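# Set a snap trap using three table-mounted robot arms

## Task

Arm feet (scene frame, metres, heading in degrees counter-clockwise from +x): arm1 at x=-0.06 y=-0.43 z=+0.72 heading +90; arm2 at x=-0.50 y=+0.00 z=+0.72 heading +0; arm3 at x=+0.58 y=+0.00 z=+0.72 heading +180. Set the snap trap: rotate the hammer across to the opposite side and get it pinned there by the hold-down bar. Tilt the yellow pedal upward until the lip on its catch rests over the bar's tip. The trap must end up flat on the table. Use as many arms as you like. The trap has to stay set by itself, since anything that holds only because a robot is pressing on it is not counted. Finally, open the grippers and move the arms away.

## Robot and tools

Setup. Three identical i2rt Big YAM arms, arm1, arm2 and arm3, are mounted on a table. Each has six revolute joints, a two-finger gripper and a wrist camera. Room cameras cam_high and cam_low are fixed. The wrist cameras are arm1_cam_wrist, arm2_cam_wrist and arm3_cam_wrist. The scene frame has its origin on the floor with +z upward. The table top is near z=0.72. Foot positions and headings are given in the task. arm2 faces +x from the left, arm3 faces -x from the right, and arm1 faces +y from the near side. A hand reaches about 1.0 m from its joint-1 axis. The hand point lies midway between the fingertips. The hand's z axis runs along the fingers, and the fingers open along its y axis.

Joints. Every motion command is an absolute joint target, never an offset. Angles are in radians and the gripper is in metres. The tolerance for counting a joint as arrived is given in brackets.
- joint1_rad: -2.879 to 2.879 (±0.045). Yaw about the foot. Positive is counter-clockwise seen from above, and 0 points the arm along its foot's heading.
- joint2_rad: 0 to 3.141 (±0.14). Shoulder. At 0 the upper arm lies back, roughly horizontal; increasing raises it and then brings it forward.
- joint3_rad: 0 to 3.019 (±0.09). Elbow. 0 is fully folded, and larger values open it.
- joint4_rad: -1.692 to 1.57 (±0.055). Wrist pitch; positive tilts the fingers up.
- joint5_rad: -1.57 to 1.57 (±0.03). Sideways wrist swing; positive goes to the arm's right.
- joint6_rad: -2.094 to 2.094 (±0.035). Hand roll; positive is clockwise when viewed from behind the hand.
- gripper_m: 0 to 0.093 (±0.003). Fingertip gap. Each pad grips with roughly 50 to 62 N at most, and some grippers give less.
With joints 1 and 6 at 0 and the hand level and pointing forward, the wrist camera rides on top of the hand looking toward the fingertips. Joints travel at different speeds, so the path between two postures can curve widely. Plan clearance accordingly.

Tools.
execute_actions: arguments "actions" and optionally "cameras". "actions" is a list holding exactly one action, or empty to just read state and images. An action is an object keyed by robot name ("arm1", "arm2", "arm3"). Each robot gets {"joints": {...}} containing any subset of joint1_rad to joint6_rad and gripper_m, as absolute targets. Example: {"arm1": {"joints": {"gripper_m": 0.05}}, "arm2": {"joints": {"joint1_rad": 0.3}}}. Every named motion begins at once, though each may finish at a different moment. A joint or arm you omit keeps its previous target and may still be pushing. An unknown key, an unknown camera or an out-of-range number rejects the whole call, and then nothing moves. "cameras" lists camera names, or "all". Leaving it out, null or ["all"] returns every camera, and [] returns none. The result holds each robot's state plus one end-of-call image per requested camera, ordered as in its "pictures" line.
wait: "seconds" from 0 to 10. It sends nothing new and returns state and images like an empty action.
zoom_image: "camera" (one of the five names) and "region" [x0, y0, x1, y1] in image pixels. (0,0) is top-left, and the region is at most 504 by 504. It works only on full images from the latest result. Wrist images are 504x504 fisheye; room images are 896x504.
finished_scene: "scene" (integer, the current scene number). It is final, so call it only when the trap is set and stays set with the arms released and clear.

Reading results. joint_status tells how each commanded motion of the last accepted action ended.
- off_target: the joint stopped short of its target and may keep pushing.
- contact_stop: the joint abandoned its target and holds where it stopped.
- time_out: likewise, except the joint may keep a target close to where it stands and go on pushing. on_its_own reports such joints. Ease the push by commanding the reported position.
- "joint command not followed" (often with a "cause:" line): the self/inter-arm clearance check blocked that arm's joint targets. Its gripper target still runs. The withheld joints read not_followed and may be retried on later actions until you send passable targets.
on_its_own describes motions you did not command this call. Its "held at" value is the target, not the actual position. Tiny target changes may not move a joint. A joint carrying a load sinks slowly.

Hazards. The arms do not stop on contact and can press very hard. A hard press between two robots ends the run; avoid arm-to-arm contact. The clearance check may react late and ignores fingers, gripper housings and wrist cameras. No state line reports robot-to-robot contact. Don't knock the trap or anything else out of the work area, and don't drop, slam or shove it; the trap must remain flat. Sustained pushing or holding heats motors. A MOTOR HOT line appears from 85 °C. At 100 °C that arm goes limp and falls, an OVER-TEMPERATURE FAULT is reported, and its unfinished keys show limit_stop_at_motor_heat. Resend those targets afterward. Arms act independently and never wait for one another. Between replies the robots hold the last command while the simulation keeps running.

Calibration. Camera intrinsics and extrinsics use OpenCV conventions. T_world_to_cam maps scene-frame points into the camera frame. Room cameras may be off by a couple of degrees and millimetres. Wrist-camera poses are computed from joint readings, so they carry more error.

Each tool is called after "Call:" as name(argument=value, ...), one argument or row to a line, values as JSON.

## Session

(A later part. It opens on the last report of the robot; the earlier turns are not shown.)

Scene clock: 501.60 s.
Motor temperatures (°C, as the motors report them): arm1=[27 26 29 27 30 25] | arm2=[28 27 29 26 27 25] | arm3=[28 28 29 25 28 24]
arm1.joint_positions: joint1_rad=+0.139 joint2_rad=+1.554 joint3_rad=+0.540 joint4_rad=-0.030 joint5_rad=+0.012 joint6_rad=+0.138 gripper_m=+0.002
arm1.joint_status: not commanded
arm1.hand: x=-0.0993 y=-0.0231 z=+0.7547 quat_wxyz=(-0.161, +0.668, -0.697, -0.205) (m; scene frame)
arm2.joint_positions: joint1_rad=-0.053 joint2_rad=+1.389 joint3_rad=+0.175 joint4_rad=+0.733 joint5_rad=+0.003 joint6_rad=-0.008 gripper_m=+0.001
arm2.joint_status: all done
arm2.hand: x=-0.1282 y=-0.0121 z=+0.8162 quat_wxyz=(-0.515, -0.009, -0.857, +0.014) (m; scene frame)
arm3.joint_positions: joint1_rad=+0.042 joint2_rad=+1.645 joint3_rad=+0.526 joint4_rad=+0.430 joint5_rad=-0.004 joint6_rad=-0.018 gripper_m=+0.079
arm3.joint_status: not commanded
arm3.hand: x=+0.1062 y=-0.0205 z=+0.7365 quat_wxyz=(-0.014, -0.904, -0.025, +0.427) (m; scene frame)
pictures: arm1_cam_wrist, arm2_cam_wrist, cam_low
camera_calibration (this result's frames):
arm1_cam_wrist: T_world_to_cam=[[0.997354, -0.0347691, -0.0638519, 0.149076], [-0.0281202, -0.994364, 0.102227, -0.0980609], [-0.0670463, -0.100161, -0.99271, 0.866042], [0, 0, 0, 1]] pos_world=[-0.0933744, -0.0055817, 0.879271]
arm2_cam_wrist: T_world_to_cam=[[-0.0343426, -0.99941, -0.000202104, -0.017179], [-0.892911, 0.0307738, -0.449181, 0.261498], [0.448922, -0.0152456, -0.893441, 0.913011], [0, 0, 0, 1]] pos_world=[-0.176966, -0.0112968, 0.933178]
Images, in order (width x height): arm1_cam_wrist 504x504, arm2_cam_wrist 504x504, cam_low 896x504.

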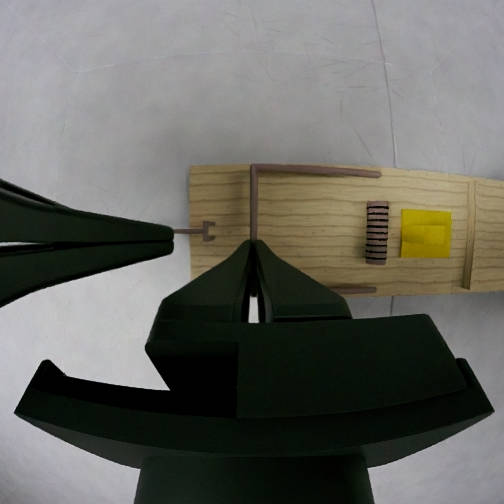

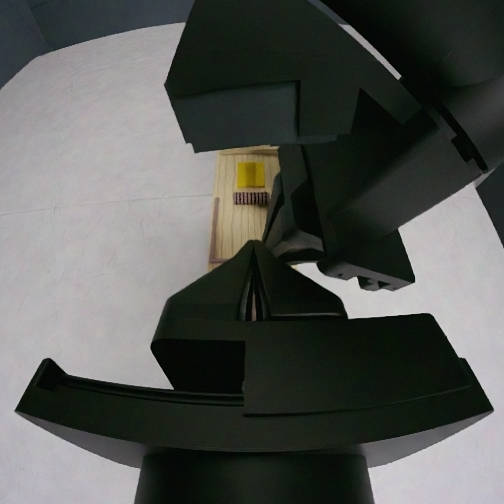

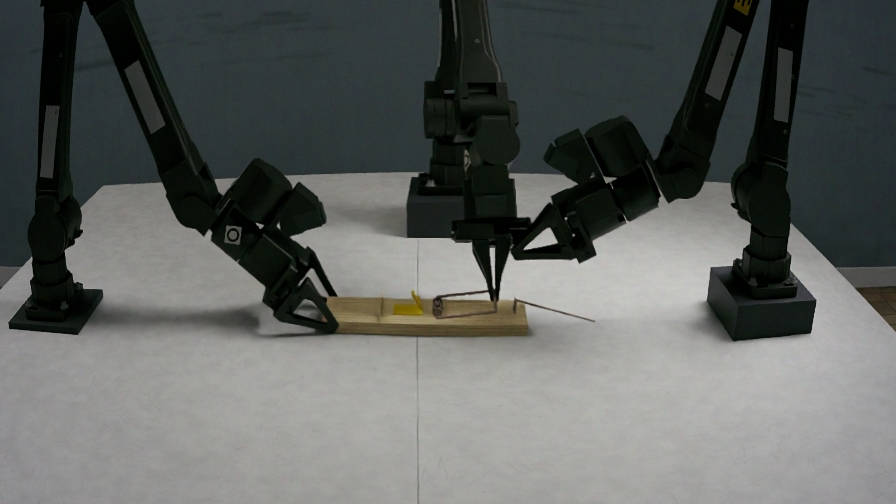

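Call:
execute_actions(
  actions=[
    {"arm2":{"joints":{"joint2_rad":1.40,"joint3_rad":0.16,"joint4_rad":0.62,"gripper_m":0.03}}},
  ],
  cameras=[],
)

Call:
execute_actions(
  actions=[
    {"arm2":{"joints":{"joint2_rad":1.595,"joint3_rad":0.195}}},
  ],
  cameras=[],
)

Call:
execute_actions(
  actions=[
    {"arm2":{"joints":{"gripper_m":0.0}}},
  ],
  cameras=["cam_low"],
)

Call:
execute_actions(
  actions=[
    {"arm2":{"joints":{"joint2_rad":1.40,"joint3_rad":0.15,"joint4_rad":0.62}}},
  ],
  cameras=["cam_low","arm2_cam_wrist"],
)

Scene clock: 517.43 s.
Motor temperatures (°C, as the motors report them): arm1=[27 26 29 27 30 25] | arm2=[28 27 30 26 27 25] | arm3=[28 28 29 25 28 24]
arm1.joint_positions: joint1_rad=+0.139 joint2_rad=+1.554 joint3_rad=+0.540 joint4_rad=-0.030 joint5_rad=+0.013 joint6_rad=+0.138 gripper_m=+0.002
arm1.joint_status: not commanded
arm1.hand: x=-0.0993 y=-0.0231 z=+0.7548 quat_wxyz=(-0.162, +0.668, -0.697, -0.205) (m; scene frame)
arm2.joint_positions: joint1_rad=-0.052 joint2_rad=+1.389 joint3_rad=+0.162 joint4_rad=+0.632 joint5_rad=+0.000 joint6_rad=-0.008 gripper_m=+0.030
arm2.joint_status: all done
arm2.hand: x=-0.1474 y=-0.0111 z=+0.7904 quat_wxyz=(-0.466, -0.008, -0.885, +0.012) (m; scene frame)
arm3.joint_positions: joint1_rad=+0.042 joint2_rad=+1.645 joint3_rad=+0.526 joint4_rad=+0.430 joint5_rad=-0.004 joint6_rad=-0.019 gripper_m=+0.079
arm3.joint_status: not commanded
arm3.hand: x=+0.1062 y=-0.0205 z=+0.7365 quat_wxyz=(-0.014, -0.904, -0.025, +0.427) (m; scene frame)
pictures: none
No camera images: the call's "cameras" was empty. Leave "cameras" out to get every camera's image.

Scene clock: 518.30 s.
Motor temperatures (°C, as the motors report them): arm1=[27 26 29 27 30 25] | arm2=[28 27 30 26 27 25] | arm3=[28 28 29 25 28 24]
arm1.joint_positions: joint1_rad=+0.139 joint2_rad=+1.554 joint3_rad=+0.540 joint4_rad=-0.030 joint5_rad=+0.013 joint6_rad=+0.138 gripper_m=+0.002
arm1.joint_status: not commanded
arm1.hand: x=-0.0993 y=-0.0231 z=+0.7548 quat_wxyz=(-0.162, +0.668, -0.697, -0.205) (m; scene frame)
arm2.joint_positions: joint1_rad=-0.052 joint2_rad=+1.587 joint3_rad=+0.180 joint4_rad=+0.629 joint5_rad=+0.000 joint6_rad=-0.008 gripper_m=+0.030
arm2.joint_status: all done
arm2.hand: x=-0.1675 y=-0.0109 z=+0.7313 quat_wxyz=(-0.383, -0.009, -0.924, +0.011) (m; scene frame)
arm3.joint_positions: joint1_rad=+0.042 joint2_rad=+1.645 joint3_rad=+0.526 joint4_rad=+0.430 joint5_rad=-0.004 joint6_rad=-0.019 gripper_m=+0.079
arm3.joint_status: not commanded
arm3.hand: x=+0.1062 y=-0.0205 z=+0.7365 quat_wxyz=(-0.014, -0.904, -0.025, +0.427) (m; scene frame)
pictures: none
No camera images: the call's "cameras" was empty. Leave "cameras" out to get every camera's image.

Scene clock: 518.83 s.
Motor temperatures (°C, as the motors report them): arm1=[27 26 29 27 30 25] | arm2=[28 27 30 26 27 25] | arm3=[28 28 29 25 28 24]
arm1.joint_positions: joint1_rad=+0.139 joint2_rad=+1.554 joint3_rad=+0.540 joint4_rad=-0.030 joint5_rad=+0.013 joint6_rad=+0.139 gripper_m=+0.002
arm1.joint_status: not commanded
arm1.hand: x=-0.0993 y=-0.0231 z=+0.7548 quat_wxyz=(-0.162, +0.668, -0.697, -0.205) (m; scene frame)
arm2.joint_positions: joint1_rad=-0.053 joint2_rad=+1.587 joint3_rad=+0.180 joint4_rad=+0.629 joint5_rad=+0.002 joint6_rad=-0.009 gripper_m=+0.001
arm2.joint_status: all done
arm2.hand: x=-0.1675 y=-0.0114 z=+0.7313 quat_wxyz=(-0.383, -0.009, -0.924, +0.012) (m; scene frame)
arm3.joint_positions: joint1_rad=+0.042 joint2_rad=+1.645 joint3_rad=+0.526 joint4_rad=+0.430 joint5_rad=-0.004 joint6_rad=-0.019 gripper_m=+0.079
arm3.joint_status: not commanded
arm3.hand: x=+0.1062 y=-0.0205 z=+0.7365 quat_wxyz=(-0.014, -0.904, -0.025, +0.427) (m; scene frame)
pictures: cam_low
Images, in order (width x height): cam_low 896x504.

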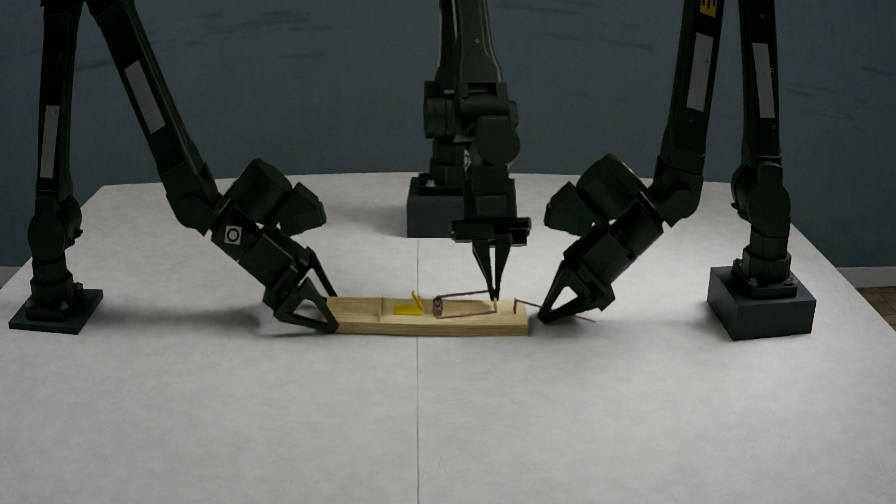

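Scene clock: 519.67 s.
Motor temperatures (°C, as the motors report them): arm1=[27 26 29 27 30 25] | arm2=[28 27 30 26 27 25] | arm3=[28 28 29 25 28 24]
arm1.joint_positions: joint1_rad=+0.145 joint2_rad=+1.554 joint3_rad=+0.541 joint4_rad=-0.029 joint5_rad=+0.007 joint6_rad=+0.143 gripper_m=+0.002
arm1.joint_status: not commanded
arm1.hand: x=-0.1031 y=-0.0227 z=+0.7553 quat_wxyz=(-0.159, +0.669, -0.696, -0.208) (m; scene frame)
arm2.joint_positions: joint1_rad=-0.053 joint2_rad=+1.459 joint3_rad=+0.147 joint4_rad=+0.589 joint5_rad=+0.000 joint6_rad=-0.010 gripper_m=+0.001
arm2.joint_status: all done
arm2.hand: x=-0.1711 y=-0.0108 z=+0.7554 quat_wxyz=(-0.408, -0.008, -0.913, +0.012) (m; scene frame)
arm3.joint_positions: joint1_rad=+0.042 joint2_rad=+1.645 joint3_rad=+0.532 joint4_rad=+0.430 joint5_rad=-0.004 joint6_rad=-0.015 gripper_m=+0.079
arm3.joint_status: not commanded
arm3.hand: x=+0.1032 y=-0.0206 z=+0.7387 quat_wxyz=(-0.014, -0.903, -0.024, +0.430) (m; scene frame)
pictures: arm2_cam_wrist, cam_low
camera_calibration (this result's frames):
arm2_cam_wrist: T_world_to_cam=[[-0.0327816, -0.999462, 0.000495982, -0.017588], [-0.974502, 0.0318527, -0.222106, 0.0102993], [0.22197, -0.00776432, -0.975023, 0.900907], [0, 0, 0, 1]] pos_world=[-0.190515, -0.0109117, 0.880701]
Images, in order (width x height): arm2_cam_wrist 504x504, cam_low 896x504.

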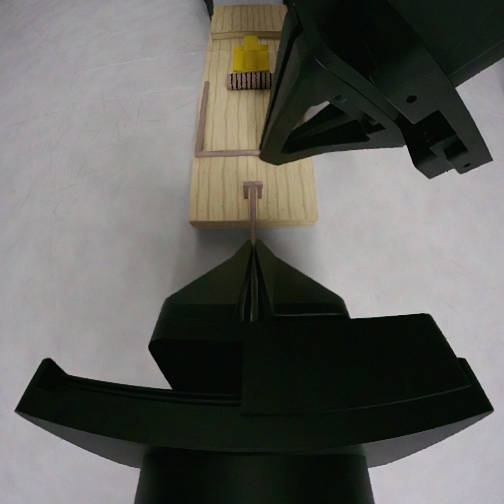

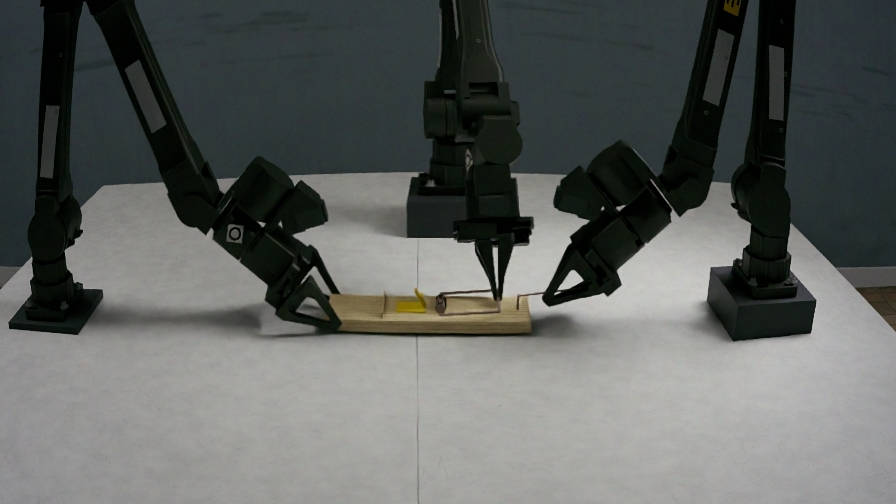

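Call:
execute_actions(
  actions=[
    {"arm2":{"joints":{"gripper_m":0.002,"joint2_rad":1.38,"joint3_rad":0.17,"joint4_rad":0.66}}},
  ],
  cameras=["cam_low","arm2_cam_wrist"],
)

Scene clock: 530.23 s.
Motor temperatures (°C, as the motors report them): arm1=[27 26 29 27 30 25] | arm2=[28 27 30 26 27 25] | arm3=[28 28 29 25 28 24]
arm1.joint_positions: joint1_rad=+0.145 joint2_rad=+1.554 joint3_rad=+0.541 joint4_rad=-0.029 joint5_rad=+0.010 joint6_rad=+0.144 gripper_m=+0.002
arm1.joint_status: not commanded
arm1.hand: x=-0.1026 y=-0.0225 z=+0.7553 quat_wxyz=(-0.160, +0.668, -0.696, -0.208) (m; scene frame)
arm2.joint_positions: joint1_rad=-0.053 joint2_rad=+1.446 joint3_rad=+0.146 joint4_rad=+0.589 joint5_rad=+0.000 joint6_rad=-0.010 gripper_m=+0.002
arm2.joint_status: joint4_rad time_out (moved +0.000 of +0.071); the others done
arm2.on_its_own: joint4_rad reads +0.589 and still pushes toward +0.660 since a time_out
arm2.hand: x=-0.1699 y=-0.0108 z=+0.7589 quat_wxyz=(-0.414, -0.008, -0.910, +0.012) (m; scene frame)
arm3.joint_positions: joint1_rad=+0.042 joint2_rad=+1.646 joint3_rad=+0.532 joint4_rad=+0.430 joint5_rad=-0.004 joint6_rad=-0.014 gripper_m=+0.079
arm3.joint_status: not commanded
arm3.hand: x=+0.1032 y=-0.0206 z=+0.7385 quat_wxyz=(-0.015, -0.903, -0.023, +0.430) (m; scene frame)
pictures: arm2_cam_wrist, cam_low
camera_calibration (this result's frames):
arm2_cam_wrist: T_world_to_cam=[[-0.0327034, -0.999465, 0.000474351, -0.0175317], [-0.971901, 0.0316908, -0.233249, 0.0212103], [0.233109, -0.00808906, -0.972417, 0.903992], [0, 0, 0, 1]] pos_world=[-0.190688, -0.0108821, 0.884013]
Images, in order (width x height): arm2_cam_wrist 504x504, cam_low 896x504.

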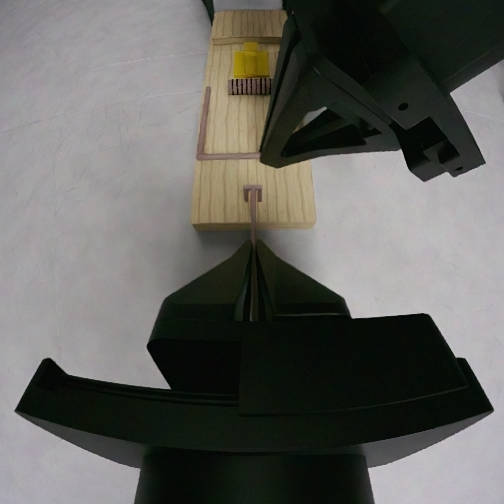

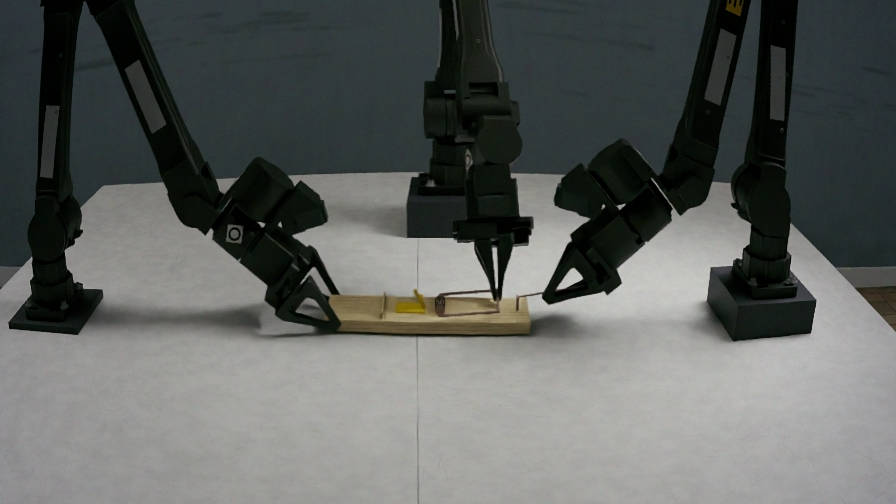

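Call:
execute_actions(
  actions=[
    {"arm2":{"joints":{"gripper_m":0.0027}}},
  ],
  cameras=["cam_low"],
)

Scene clock: 544.53 s.
Motor temperatures (°C, as the motors report them): arm1=[27 25 29 27 30 25] | arm2=[28 27 30 27 27 25] | arm3=[28 28 29 25 28 24]
arm1.joint_positions: joint1_rad=+0.145 joint2_rad=+1.554 joint3_rad=+0.541 joint4_rad=-0.029 joint5_rad=+0.013 joint6_rad=+0.144 gripper_m=+0.002
arm1.joint_status: not commanded
arm1.hand: x=-0.1021 y=-0.0225 z=+0.7553 quat_wxyz=(-0.161, +0.668, -0.696, -0.207) (m; scene frame)
arm2.joint_positions: joint1_rad=-0.053 joint2_rad=+1.434 joint3_rad=+0.144 joint4_rad=+0.590 joint5_rad=+0.000 joint6_rad=-0.010 gripper_m=+0.003
arm2.joint_status: all done
arm2.on_its_own: joint4_rad reads +0.590 and still pushes toward +0.660 since a time_out
arm2.hand: x=-0.1690 y=-0.0107 z=+0.7623 quat_wxyz=(-0.419, -0.008, -0.908, +0.012) (m; scene frame)
arm3.joint_positions: joint1_rad=+0.042 joint2_rad=+1.646 joint3_rad=+0.532 joint4_rad=+0.429 joint5_rad=-0.004 joint6_rad=-0.014 gripper_m=+0.079
arm3.joint_status: not commanded
arm3.hand: x=+0.1035 y=-0.0206 z=+0.7380 quat_wxyz=(-0.015, -0.903, -0.023, +0.429) (m; scene frame)
pictures: cam_low
Images, in order (width x height): cam_low 896x504.

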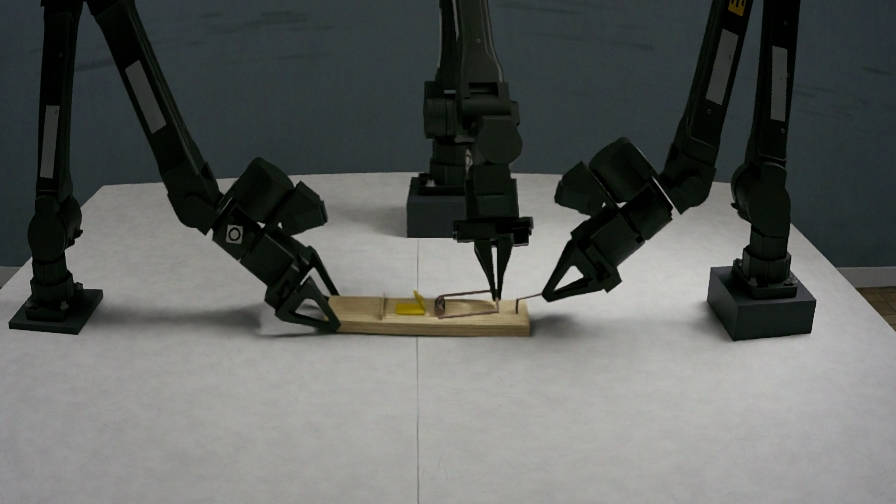

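Creeping. A bit looser.

Call:
execute_actions(
  actions=[
    {"arm2":{"joints":{"gripper_m":0.0033}}},
  ],
  cameras=["cam_low"],
)

Scene clock: 553.67 s.
Motor temperatures (°C, as the motors report them): arm1=[27 25 29 27 30 25] | arm2=[28 27 30 27 27 25] | arm3=[28 28 29 25 28 24]
arm1.joint_positions: joint1_rad=+0.143 joint2_rad=+1.554 joint3_rad=+0.541 joint4_rad=-0.029 joint5_rad=+0.018 joint6_rad=+0.144 gripper_m=+0.002
arm1.joint_status: not commanded
arm1.hand: x=-0.1001 y=-0.0223 z=+0.7553 quat_wxyz=(-0.163, +0.667, -0.698, -0.205) (m; scene frame)
arm2.joint_positions: joint1_rad=-0.053 joint2_rad=+1.407 joint3_rad=+0.141 joint4_rad=+0.608 joint5_rad=+0.000 joint6_rad=-0.010 gripper_m=+0.003
arm2.joint_status: all done
arm2.hand: x=-0.1638 y=-0.0108 z=+0.7735 quat_wxyz=(-0.438, -0.008, -0.899, +0.012) (m; scene frame)
arm3.joint_positions: joint1_rad=+0.042 joint2_rad=+1.648 joint3_rad=+0.530 joint4_rad=+0.427 joint5_rad=-0.003 joint6_rad=-0.016 gripper_m=+0.079
arm3.joint_status: not commanded
arm3.hand: x=+0.1051 y=-0.0204 z=+0.7363 quat_wxyz=(-0.014, -0.904, -0.024, +0.426) (m; scene frame)
pictures: cam_low
Images, in order (width x height): cam_low 896x504.

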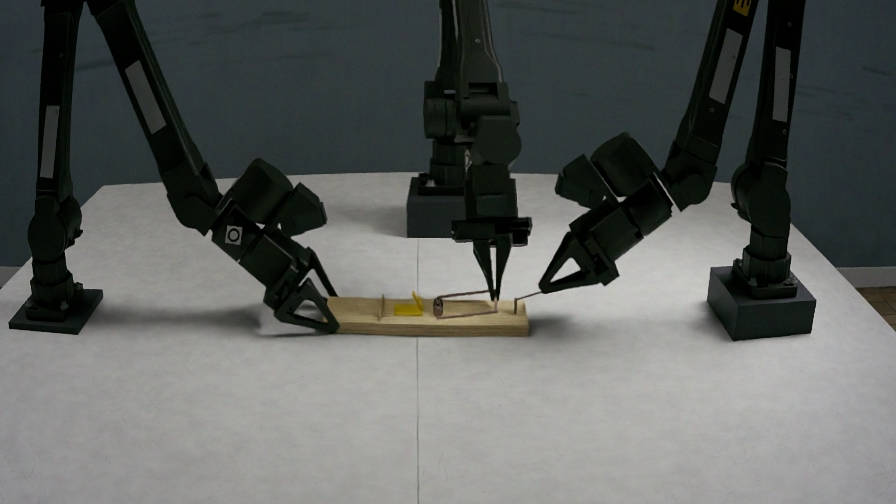

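Call:
execute_actions(
  actions=[
    {"arm2":{"joints":{"gripper_m":0.0035,"joint2_rad":1.29,"joint3_rad":0.17,"joint4_rad":0.48}}},
  ],
  cameras=["cam_low","arm1_cam_wrist"],
)

Scene clock: 562.43 s.
Motor temperatures (°C, as the motors report them): arm1=[27 25 29 27 30 25] | arm2=[28 27 30 27 27 25] | arm3=[28 28 29 25 28 24]
arm1.joint_positions: joint1_rad=+0.143 joint2_rad=+1.554 joint3_rad=+0.541 joint4_rad=-0.029 joint5_rad=+0.018 joint6_rad=+0.144 gripper_m=+0.002
arm1.joint_status: not commanded
arm1.hand: x=-0.1001 y=-0.0223 z=+0.7553 quat_wxyz=(-0.163, +0.667, -0.698, -0.205) (m; scene frame)
arm2.joint_positions: joint1_rad=-0.053 joint2_rad=+1.287 joint3_rad=+0.149 joint4_rad=+0.492 joint5_rad=+0.000 joint6_rad=-0.010 gripper_m=+0.003
arm2.joint_status: all done
arm2.hand: x=-0.1624 y=-0.0107 z=+0.7912 quat_wxyz=(-0.443, -0.008, -0.896, +0.012) (m; scene frame)
arm3.joint_positions: joint1_rad=+0.042 joint2_rad=+1.648 joint3_rad=+0.530 joint4_rad=+0.427 joint5_rad=-0.002 joint6_rad=-0.018 gripper_m=+0.079
arm3.joint_status: not commanded
arm3.hand: x=+0.1051 y=-0.0203 z=+0.7363 quat_wxyz=(-0.013, -0.904, -0.025, +0.426) (m; scene frame)
pictures: arm1_cam_wrist, cam_low
camera_calibration (this result's frames):
arm1_cam_wrist: T_world_to_cam=[[0.997331, -0.038237, -0.0621994, 0.148635], [-0.0319389, -0.994547, 0.0992748, -0.0954431], [-0.0656563, -0.0970232, -0.993114, 0.867167], [0, 0, 0, 1]] pos_world=[-0.0943517, -0.00510399, 0.879916]
Images, in order (width x height): arm1_cam_wrist 504x504, cam_low 896x504.

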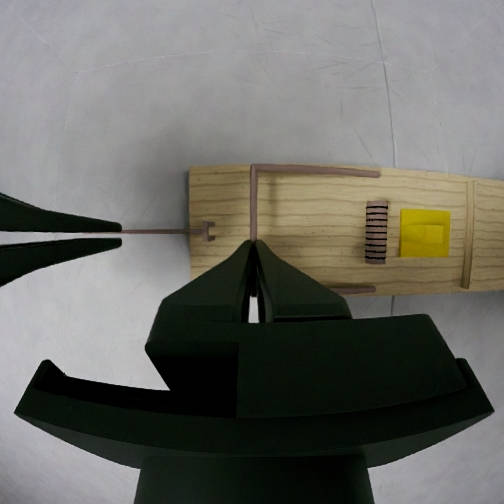

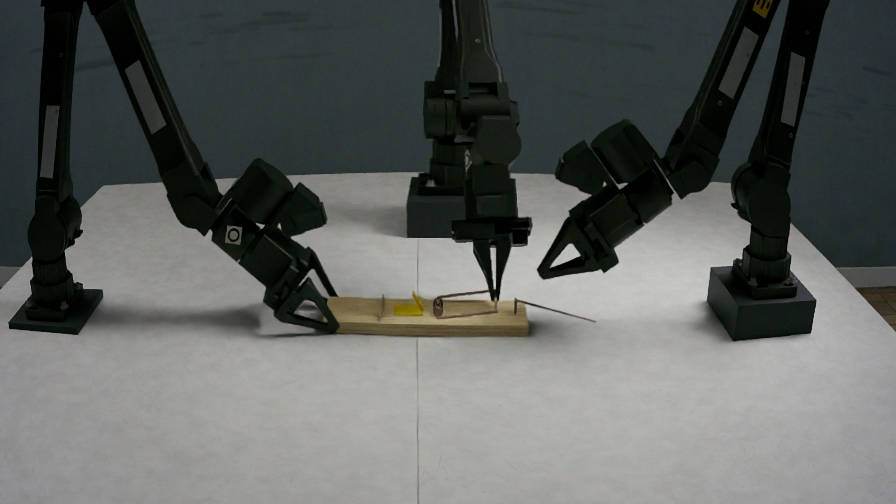

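Call:
execute_actions(
  actions=[
    {"arm2":{"joints":{"gripper_m":0.0,"joint1_rad":0.48,"joint5_rad":0.9}}},
  ],
  cameras=["cam_low","cam_high","arm2_cam_wrist"],
)

Scene clock: 585.70 s.
Motor temperatures (°C, as the motors report them): arm1=[27 25 29 27 30 25] | arm2=[28 27 31 26 27 25] | arm3=[28 28 28 25 28 24]
arm1.joint_positions: joint1_rad=+0.143 joint2_rad=+1.554 joint3_rad=+0.541 joint4_rad=-0.029 joint5_rad=+0.018 joint6_rad=+0.144 gripper_m=+0.002
arm1.joint_status: not commanded
arm1.hand: x=-0.1001 y=-0.0223 z=+0.7553 quat_wxyz=(-0.163, +0.667, -0.698, -0.205) (m; scene frame)
arm2.joint_positions: joint1_rad=+0.474 joint2_rad=+1.287 joint3_rad=+0.149 joint4_rad=+0.492 joint5_rad=+0.896 joint6_rad=-0.010 gripper_m=+0.001
arm2.joint_status: all done
arm2.hand: x=-0.1840 y=+0.0180 z=+0.8299 quat_wxyz=(-0.481, +0.017, -0.830, +0.283) (m; scene frame)
arm3.joint_positions: joint1_rad=+0.042 joint2_rad=+1.648 joint3_rad=+0.530 joint4_rad=+0.427 joint5_rad=-0.002 joint6_rad=-0.018 gripper_m=+0.079
arm3.joint_status: not commanded
arm3.hand: x=+0.1051 y=-0.0203 z=+0.7363 quat_wxyz=(-0.013, -0.904, -0.025, +0.426) (m; scene frame)
pictures: arm2_cam_wrist, cam_high, cam_low
camera_calibration (this result's frames):
arm2_cam_wrist: T_world_to_cam=[[-0.248829, -0.845972, 0.47161, -0.422752], [-0.902957, 0.0264801, -0.428914, 0.198342], [0.350361, -0.532569, -0.770465, 0.839966], [0, 0, 0, 1]] pos_world=[-0.22039, 0.0844515, 0.93161]
Images, in order (width x height): arm2_cam_wrist 504x504, cam_high 896x504, cam_low 896x504.

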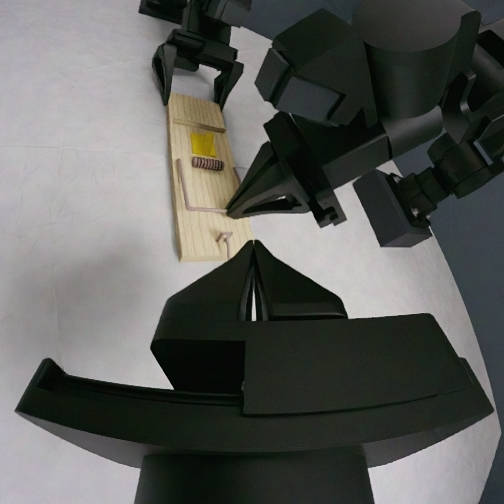

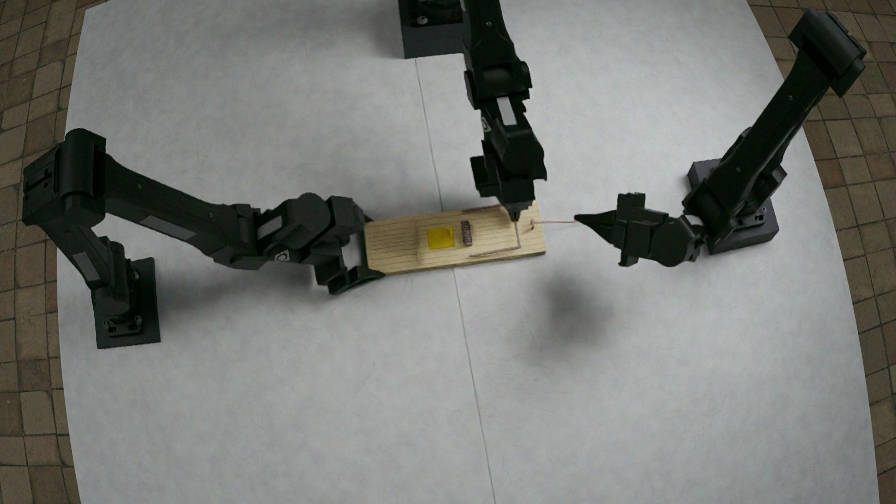

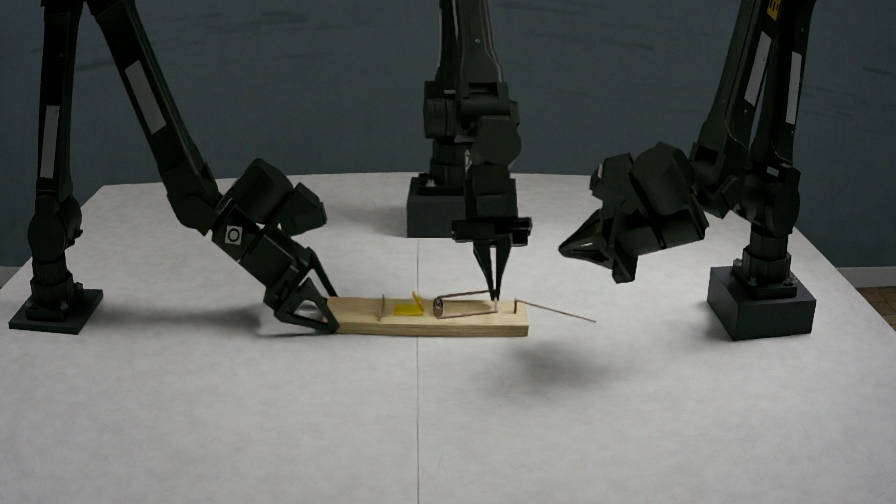

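Call:
execute_actions(
  actions=[
    {"arm2":{"joints":{"joint1_rad":0.51,"joint2_rad":1.80,"joint3_rad":0.35,"joint4_rad":0.52,"joint5_rad":1.1,"joint6_rad":0.95}}},
  ],
  cameras=["cam_low","cam_high","arm2_cam_wrist"],
)

Scene clock: 601.67 s.
Motor temperatures (°C, as the motors report them): arm1=[27 25 29 27 30 25] | arm2=[28 27 31 26 27 25] | arm3=[28 28 28 25 28 24]
arm1.joint_positions: joint1_rad=+0.143 joint2_rad=+1.554 joint3_rad=+0.541 joint4_rad=-0.029 joint5_rad=+0.018 joint6_rad=+0.144 gripper_m=+0.002
arm1.joint_status: not commanded
arm1.hand: x=-0.1001 y=-0.0223 z=+0.7553 quat_wxyz=(-0.163, +0.667, -0.698, -0.205) (m; scene frame)
arm2.joint_positions: joint1_rad=+0.502 joint2_rad=+1.790 joint3_rad=+0.352 joint4_rad=+0.513 joint5_rad=+1.097 joint6_rad=+0.933 gripper_m=+0.001
arm2.joint_status: all done
arm2.hand: x=-0.1526 y=+0.0235 z=+0.7576 quat_wxyz=(-0.530, -0.324, -0.760, +0.192) (m; scene frame)
arm3.joint_positions: joint1_rad=+0.042 joint2_rad=+1.648 joint3_rad=+0.530 joint4_rad=+0.427 joint5_rad=-0.002 joint6_rad=-0.018 gripper_m=+0.079
arm3.joint_status: not commanded
arm3.hand: x=+0.1051 y=-0.0203 z=+0.7363 quat_wxyz=(-0.013, -0.904, -0.025, +0.426) (m; scene frame)
pictures: arm2_cam_wrist, cam_high, cam_low
camera_calibration (this result's frames):
arm2_cam_wrist: T_world_to_cam=[[-0.697362, -0.713598, -0.0668075, -0.0399197], [-0.572987, 0.61108, -0.546139, 0.320894], [0.430549, -0.342577, -0.835026, 0.832818], [0, 0, 0, 1]] pos_world=[-0.202539, 0.060726, 0.86801]
Images, in order (width x height): arm2_cam_wrist 504x504, cam_high 896x504, cam_low 896x504.

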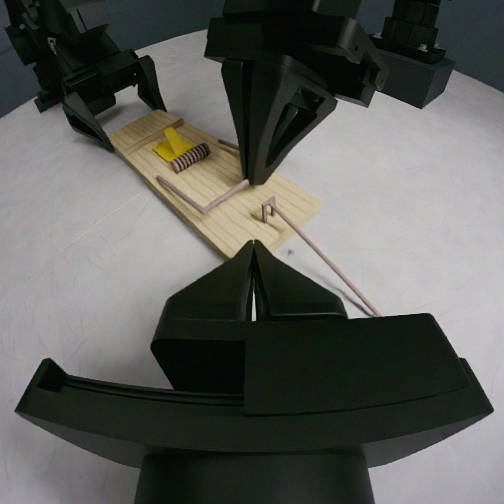

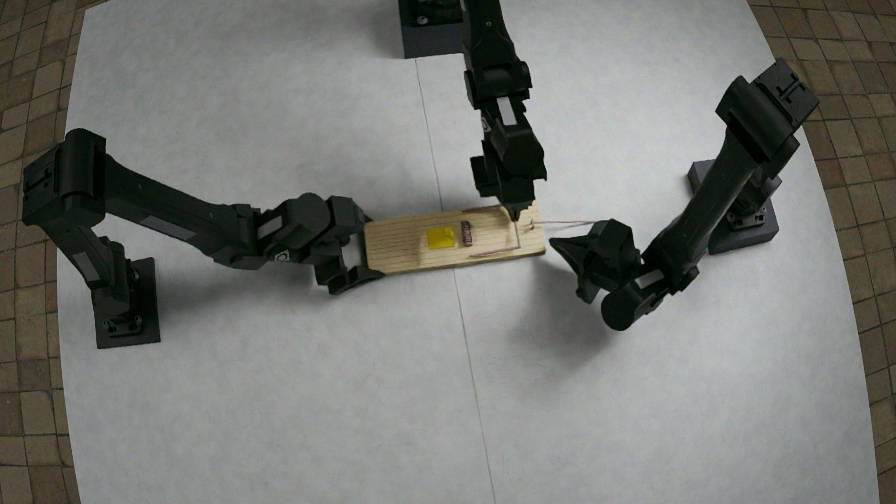

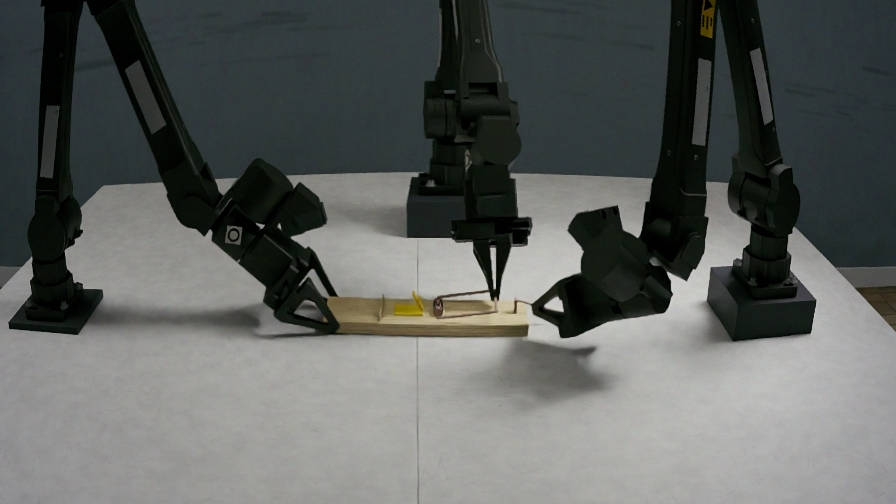

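Call:
execute_actions(
  actions=[
    {"arm2":{"joints":{"joint2_rad":1.875}}},
  ],
  cameras=["cam_low"],
)

Call:
execute_actions(
  actions=[
    {"arm2":{"joints":{"joint1_rad":0.37}}},
  ],
  cameras=["cam_low","arm1_cam_wrist","arm2_cam_wrist"],
)

Scene clock: 608.97 s.
Motor temperatures (°C, as the motors report them): arm1=[27 25 29 27 30 25] | arm2=[28 27 30 26 27 25] | arm3=[28 28 28 25 28 24]
arm1.joint_positions: joint1_rad=+0.143 joint2_rad=+1.554 joint3_rad=+0.541 joint4_rad=-0.029 joint5_rad=+0.018 joint6_rad=+0.144 gripper_m=+0.002
arm1.joint_status: not commanded
arm1.hand: x=-0.1001 y=-0.0223 z=+0.7553 quat_wxyz=(-0.163, +0.667, -0.698, -0.205) (m; scene frame)
arm2.joint_positions: joint1_rad=+0.502 joint2_rad=+1.863 joint3_rad=+0.352 joint4_rad=+0.513 joint5_rad=+1.097 joint6_rad=+0.934 gripper_m=+0.001
arm2.joint_status: all done
arm2.hand: x=-0.1627 y=+0.0175 z=+0.7367 quat_wxyz=(-0.511, -0.308, -0.773, +0.217) (m; scene frame)
arm3.joint_positions: joint1_rad=+0.042 joint2_rad=+1.648 joint3_rad=+0.530 joint4_rad=+0.427 joint5_rad=-0.002 joint6_rad=-0.018 gripper_m=+0.079
arm3.joint_status: not commanded
arm3.hand: x=+0.1051 y=-0.0203 z=+0.7363 quat_wxyz=(-0.013, -0.904, -0.025, +0.426) (m; scene frame)
pictures: cam_low
Images, in order (width x height): cam_low 896x504.

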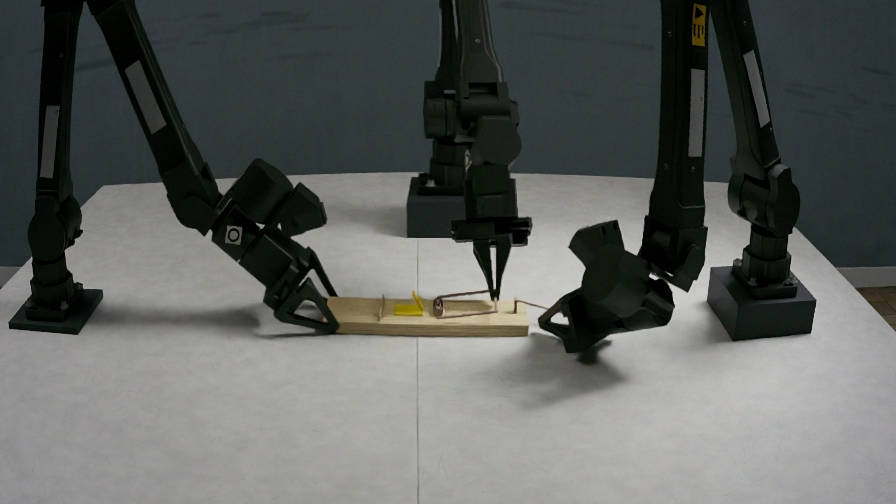

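Scene clock: 609.73 s.
Motor temperatures (°C, as the motors report them): arm1=[27 25 29 27 30 25] | arm2=[28 27 30 26 27 25] | arm3=[28 28 28 25 28 24]
arm1.joint_positions: joint1_rad=+0.143 joint2_rad=+1.554 joint3_rad=+0.541 joint4_rad=-0.029 joint5_rad=+0.018 joint6_rad=+0.144 gripper_m=+0.002
arm1.joint_status: not commanded
arm1.hand: x=-0.1001 y=-0.0223 z=+0.7553 quat_wxyz=(-0.163, +0.667, -0.698, -0.205) (m; scene frame)
arm2.joint_positions: joint1_rad=+0.368 joint2_rad=+1.863 joint3_rad=+0.351 joint4_rad=+0.513 joint5_rad=+1.097 joint6_rad=+0.934 gripper_m=+0.001
arm2.joint_status: all done
arm2.hand: x=-0.1636 y=-0.0278 z=+0.7371 quat_wxyz=(-0.496, -0.359, -0.750, +0.251) (m; scene frame)
arm3.joint_positions: joint1_rad=+0.042 joint2_rad=+1.648 joint3_rad=+0.530 joint4_rad=+0.427 joint5_rad=-0.002 joint6_rad=-0.019 gripper_m=+0.079
arm3.joint_status: not commanded
arm3.hand: x=+0.1051 y=-0.0203 z=+0.7363 quat_wxyz=(-0.013, -0.904, -0.025, +0.426) (m; scene frame)
pictures: arm1_cam_wrist, arm2_cam_wrist, cam_low
camera_calibration (this result's frames):
arm1_cam_wrist: T_world_to_cam=[[0.997331, -0.038237, -0.0621994, 0.148635], [-0.0319389, -0.994547, 0.0992748, -0.0954431], [-0.0656563, -0.0970232, -0.993114, 0.867167], [0, 0, 0, 1]] pos_world=[-0.0943517, -0.00510399, 0.879916]
arm2_cam_wrist: T_world_to_cam=[[-0.789172, -0.614163, 0.00341763, -0.149528], [-0.521399, 0.667012, -0.532201, 0.334473], [0.324578, -0.42178, -0.846611, 0.791854], [0, 0, 0, 1]] pos_world=[-0.200628, 0.0190556, 0.84891]
Images, in order (width x height): arm1_cam_wrist 504x504, arm2_cam_wrist 504x504, cam_low 896x504.

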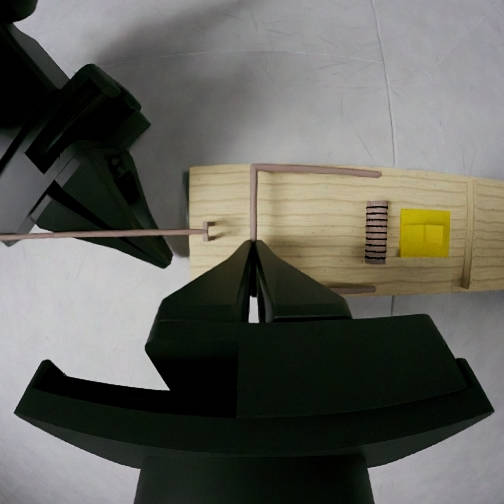

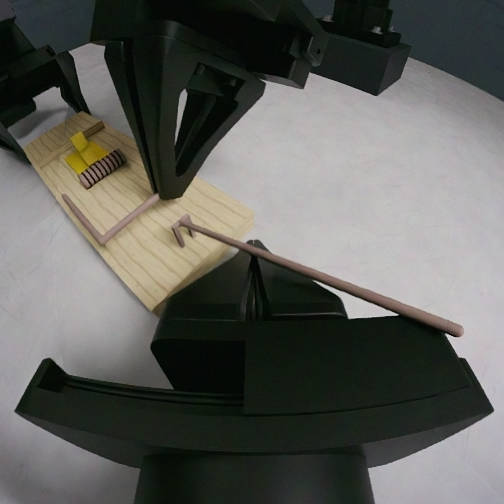

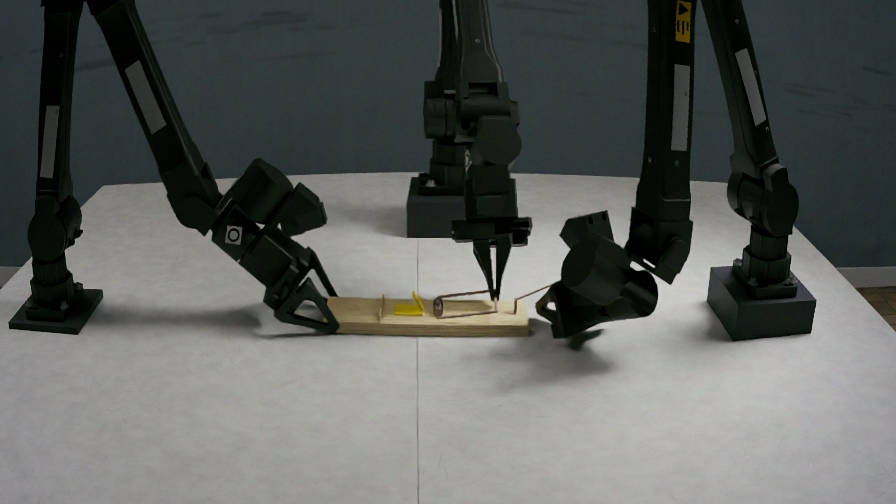

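Call:
execute_actions(
  actions=[
    {"arm2":{"joints":{"joint2_rad":1.715,"joint3_rad":0.34}}},
  ],
  cameras=["cam_low","arm1_cam_wrist"],
)

Call:
execute_actions(
  actions=[
    {"arm2":{"joints":{"joint1_rad":0.345,"joint3_rad":0.40}}},
  ],
  cameras=["cam_low","arm1_cam_wrist","arm2_cam_wrist","cam_high"],
)

Scene clock: 618.97 s.
Motor temperatures (°C, as the motors report them): arm1=[27 25 29 27 30 25] | arm2=[28 27 30 26 27 25] | arm3=[28 28 28 25 28 24]
arm1.joint_positions: joint1_rad=+0.143 joint2_rad=+1.554 joint3_rad=+0.541 joint4_rad=-0.029 joint5_rad=+0.018 joint6_rad=+0.144 gripper_m=+0.002
arm1.joint_status: not commanded
arm1.hand: x=-0.1001 y=-0.0223 z=+0.7553 quat_wxyz=(-0.163, +0.667, -0.698, -0.205) (m; scene frame)
arm2.joint_positions: joint1_rad=+0.368 joint2_rad=+1.709 joint3_rad=+0.340 joint4_rad=+0.513 joint5_rad=+1.097 joint6_rad=+0.934 gripper_m=+0.001
arm2.joint_status: all done
arm2.hand: x=-0.1477 y=-0.0211 z=+0.7799 quat_wxyz=(-0.535, -0.388, -0.722, +0.206) (m; scene frame)
arm3.joint_positions: joint1_rad=+0.042 joint2_rad=+1.648 joint3_rad=+0.530 joint4_rad=+0.427 joint5_rad=-0.002 joint6_rad=-0.019 gripper_m=+0.079
arm3.joint_status: not commanded
arm3.hand: x=+0.1051 y=-0.0203 z=+0.7363 quat_wxyz=(-0.013, -0.904, -0.025, +0.426) (m; scene frame)
pictures: arm1_cam_wrist, cam_low
camera_calibration (this result's frames):
arm1_cam_wrist: T_world_to_cam=[[0.997331, -0.038237, -0.0621994, 0.148635], [-0.0319389, -0.994547, 0.0992748, -0.0954431], [-0.0656563, -0.0970232, -0.993114, 0.867167], [0, 0, 0, 1]] pos_world=[-0.0943517, -0.00510399, 0.879916]
Images, in order (width x height): arm1_cam_wrist 504x504, cam_low 896x504.

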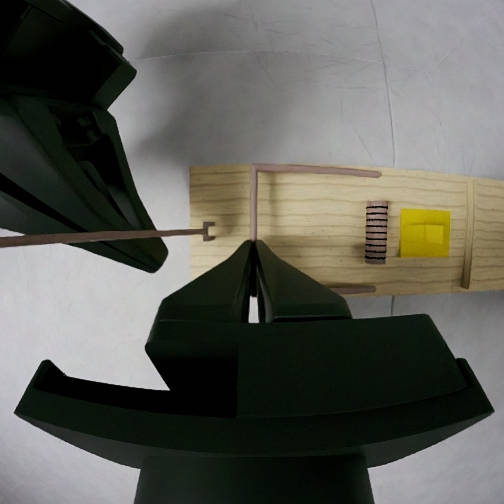

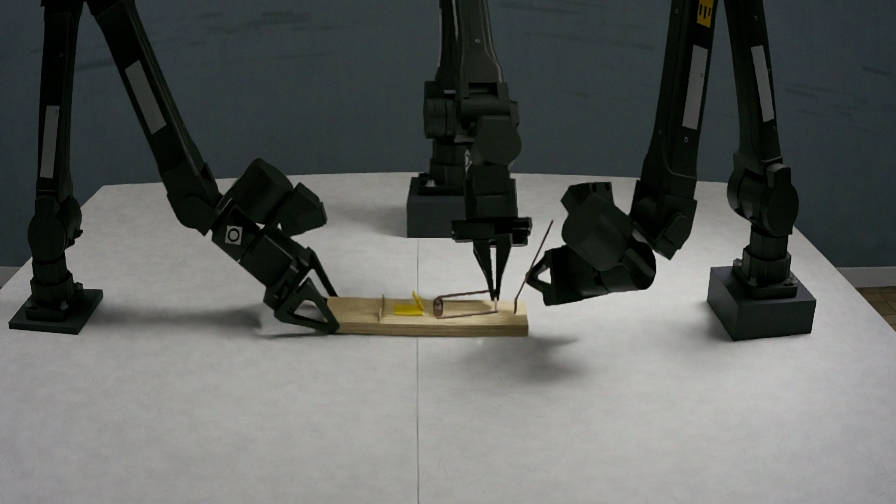

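Scene clock: 619.67 s.
Motor temperatures (°C, as the motors report them): arm1=[27 25 29 27 30 25] | arm2=[28 27 30 26 27 25] | arm3=[28 28 28 25 28 24]
arm1.joint_positions: joint1_rad=+0.143 joint2_rad=+1.554 joint3_rad=+0.541 joint4_rad=-0.029 joint5_rad=+0.018 joint6_rad=+0.144 gripper_m=+0.002
arm1.joint_status: not commanded
arm1.hand: x=-0.1001 y=-0.0223 z=+0.7553 quat_wxyz=(-0.163, +0.667, -0.698, -0.205) (m; scene frame)
arm2.joint_positions: joint1_rad=+0.352 joint2_rad=+1.709 joint3_rad=+0.389 joint4_rad=+0.513 joint5_rad=+1.097 joint6_rad=+0.934 gripper_m=+0.001
arm2.joint_status: all done
arm2.hand: x=-0.1258 y=-0.0178 z=+0.7890 quat_wxyz=(-0.546, -0.403, -0.708, +0.194) (m; scene frame)
arm3.joint_positions: joint1_rad=+0.042 joint2_rad=+1.648 joint3_rad=+0.530 joint4_rad=+0.427 joint5_rad=-0.002 joint6_rad=-0.019 gripper_m=+0.079
arm3.joint_status: not commanded
arm3.hand: x=+0.1051 y=-0.0203 z=+0.7363 quat_wxyz=(-0.013, -0.904, -0.025, +0.426) (m; scene frame)
pictures: arm1_cam_wrist, arm2_cam_wrist, cam_high, cam_low
camera_calibration (this result's frames):
arm1_cam_wrist: T_world_to_cam=[[0.997331, -0.038237, -0.0621994, 0.148635], [-0.0319389, -0.994547, 0.0992748, -0.0954431], [-0.0656563, -0.0970232, -0.993114, 0.867167], [0, 0, 0, 1]] pos_world=[-0.0943517, -0.00510399, 0.879916]
arm2_cam_wrist: T_world_to_cam=[[-0.782216, -0.596106, -0.181093, 0.0330545], [-0.4126, 0.713465, -0.56633, 0.416567], [0.466796, -0.368274, -0.804037, 0.812981], [0, 0, 0, 1]] pos_world=[-0.181765, 0.0218977, 0.895567]
Images, in order (width x height): arm1_cam_wrist 504x504, arm2_cam_wrist 504x504, cam_high 896x504, cam_low 896x504.

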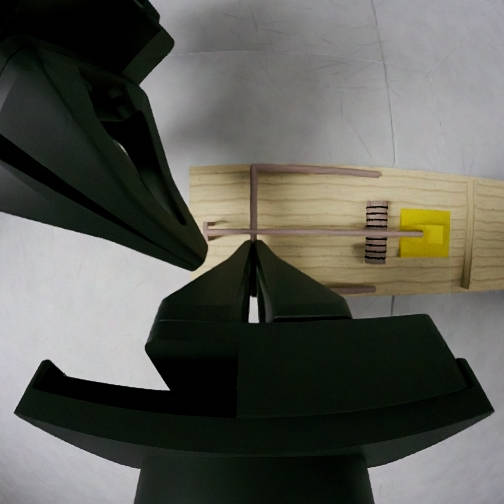

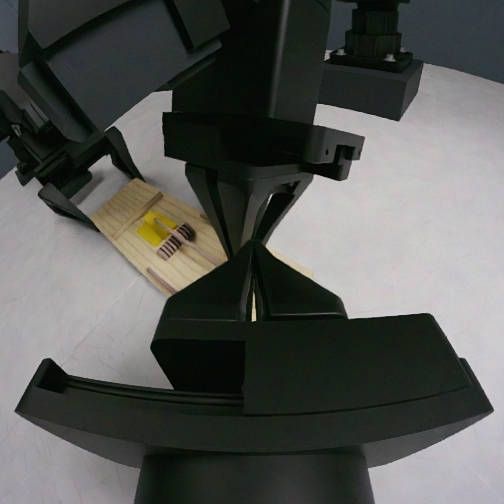

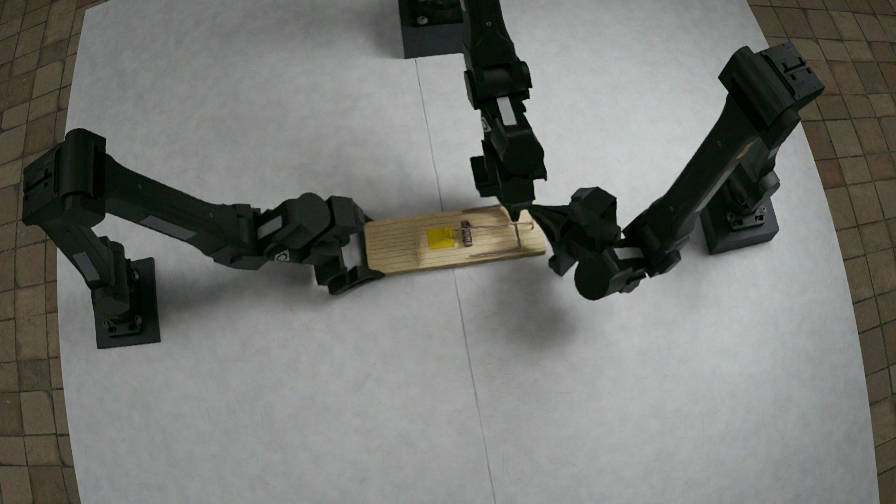

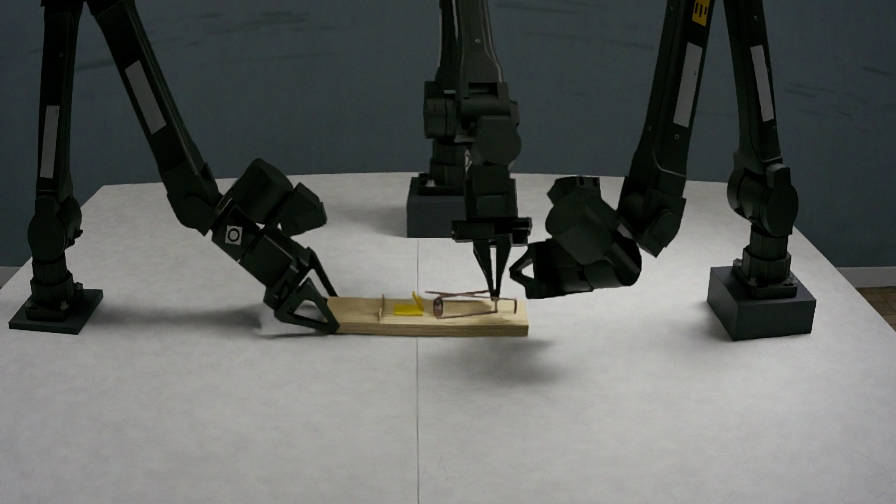

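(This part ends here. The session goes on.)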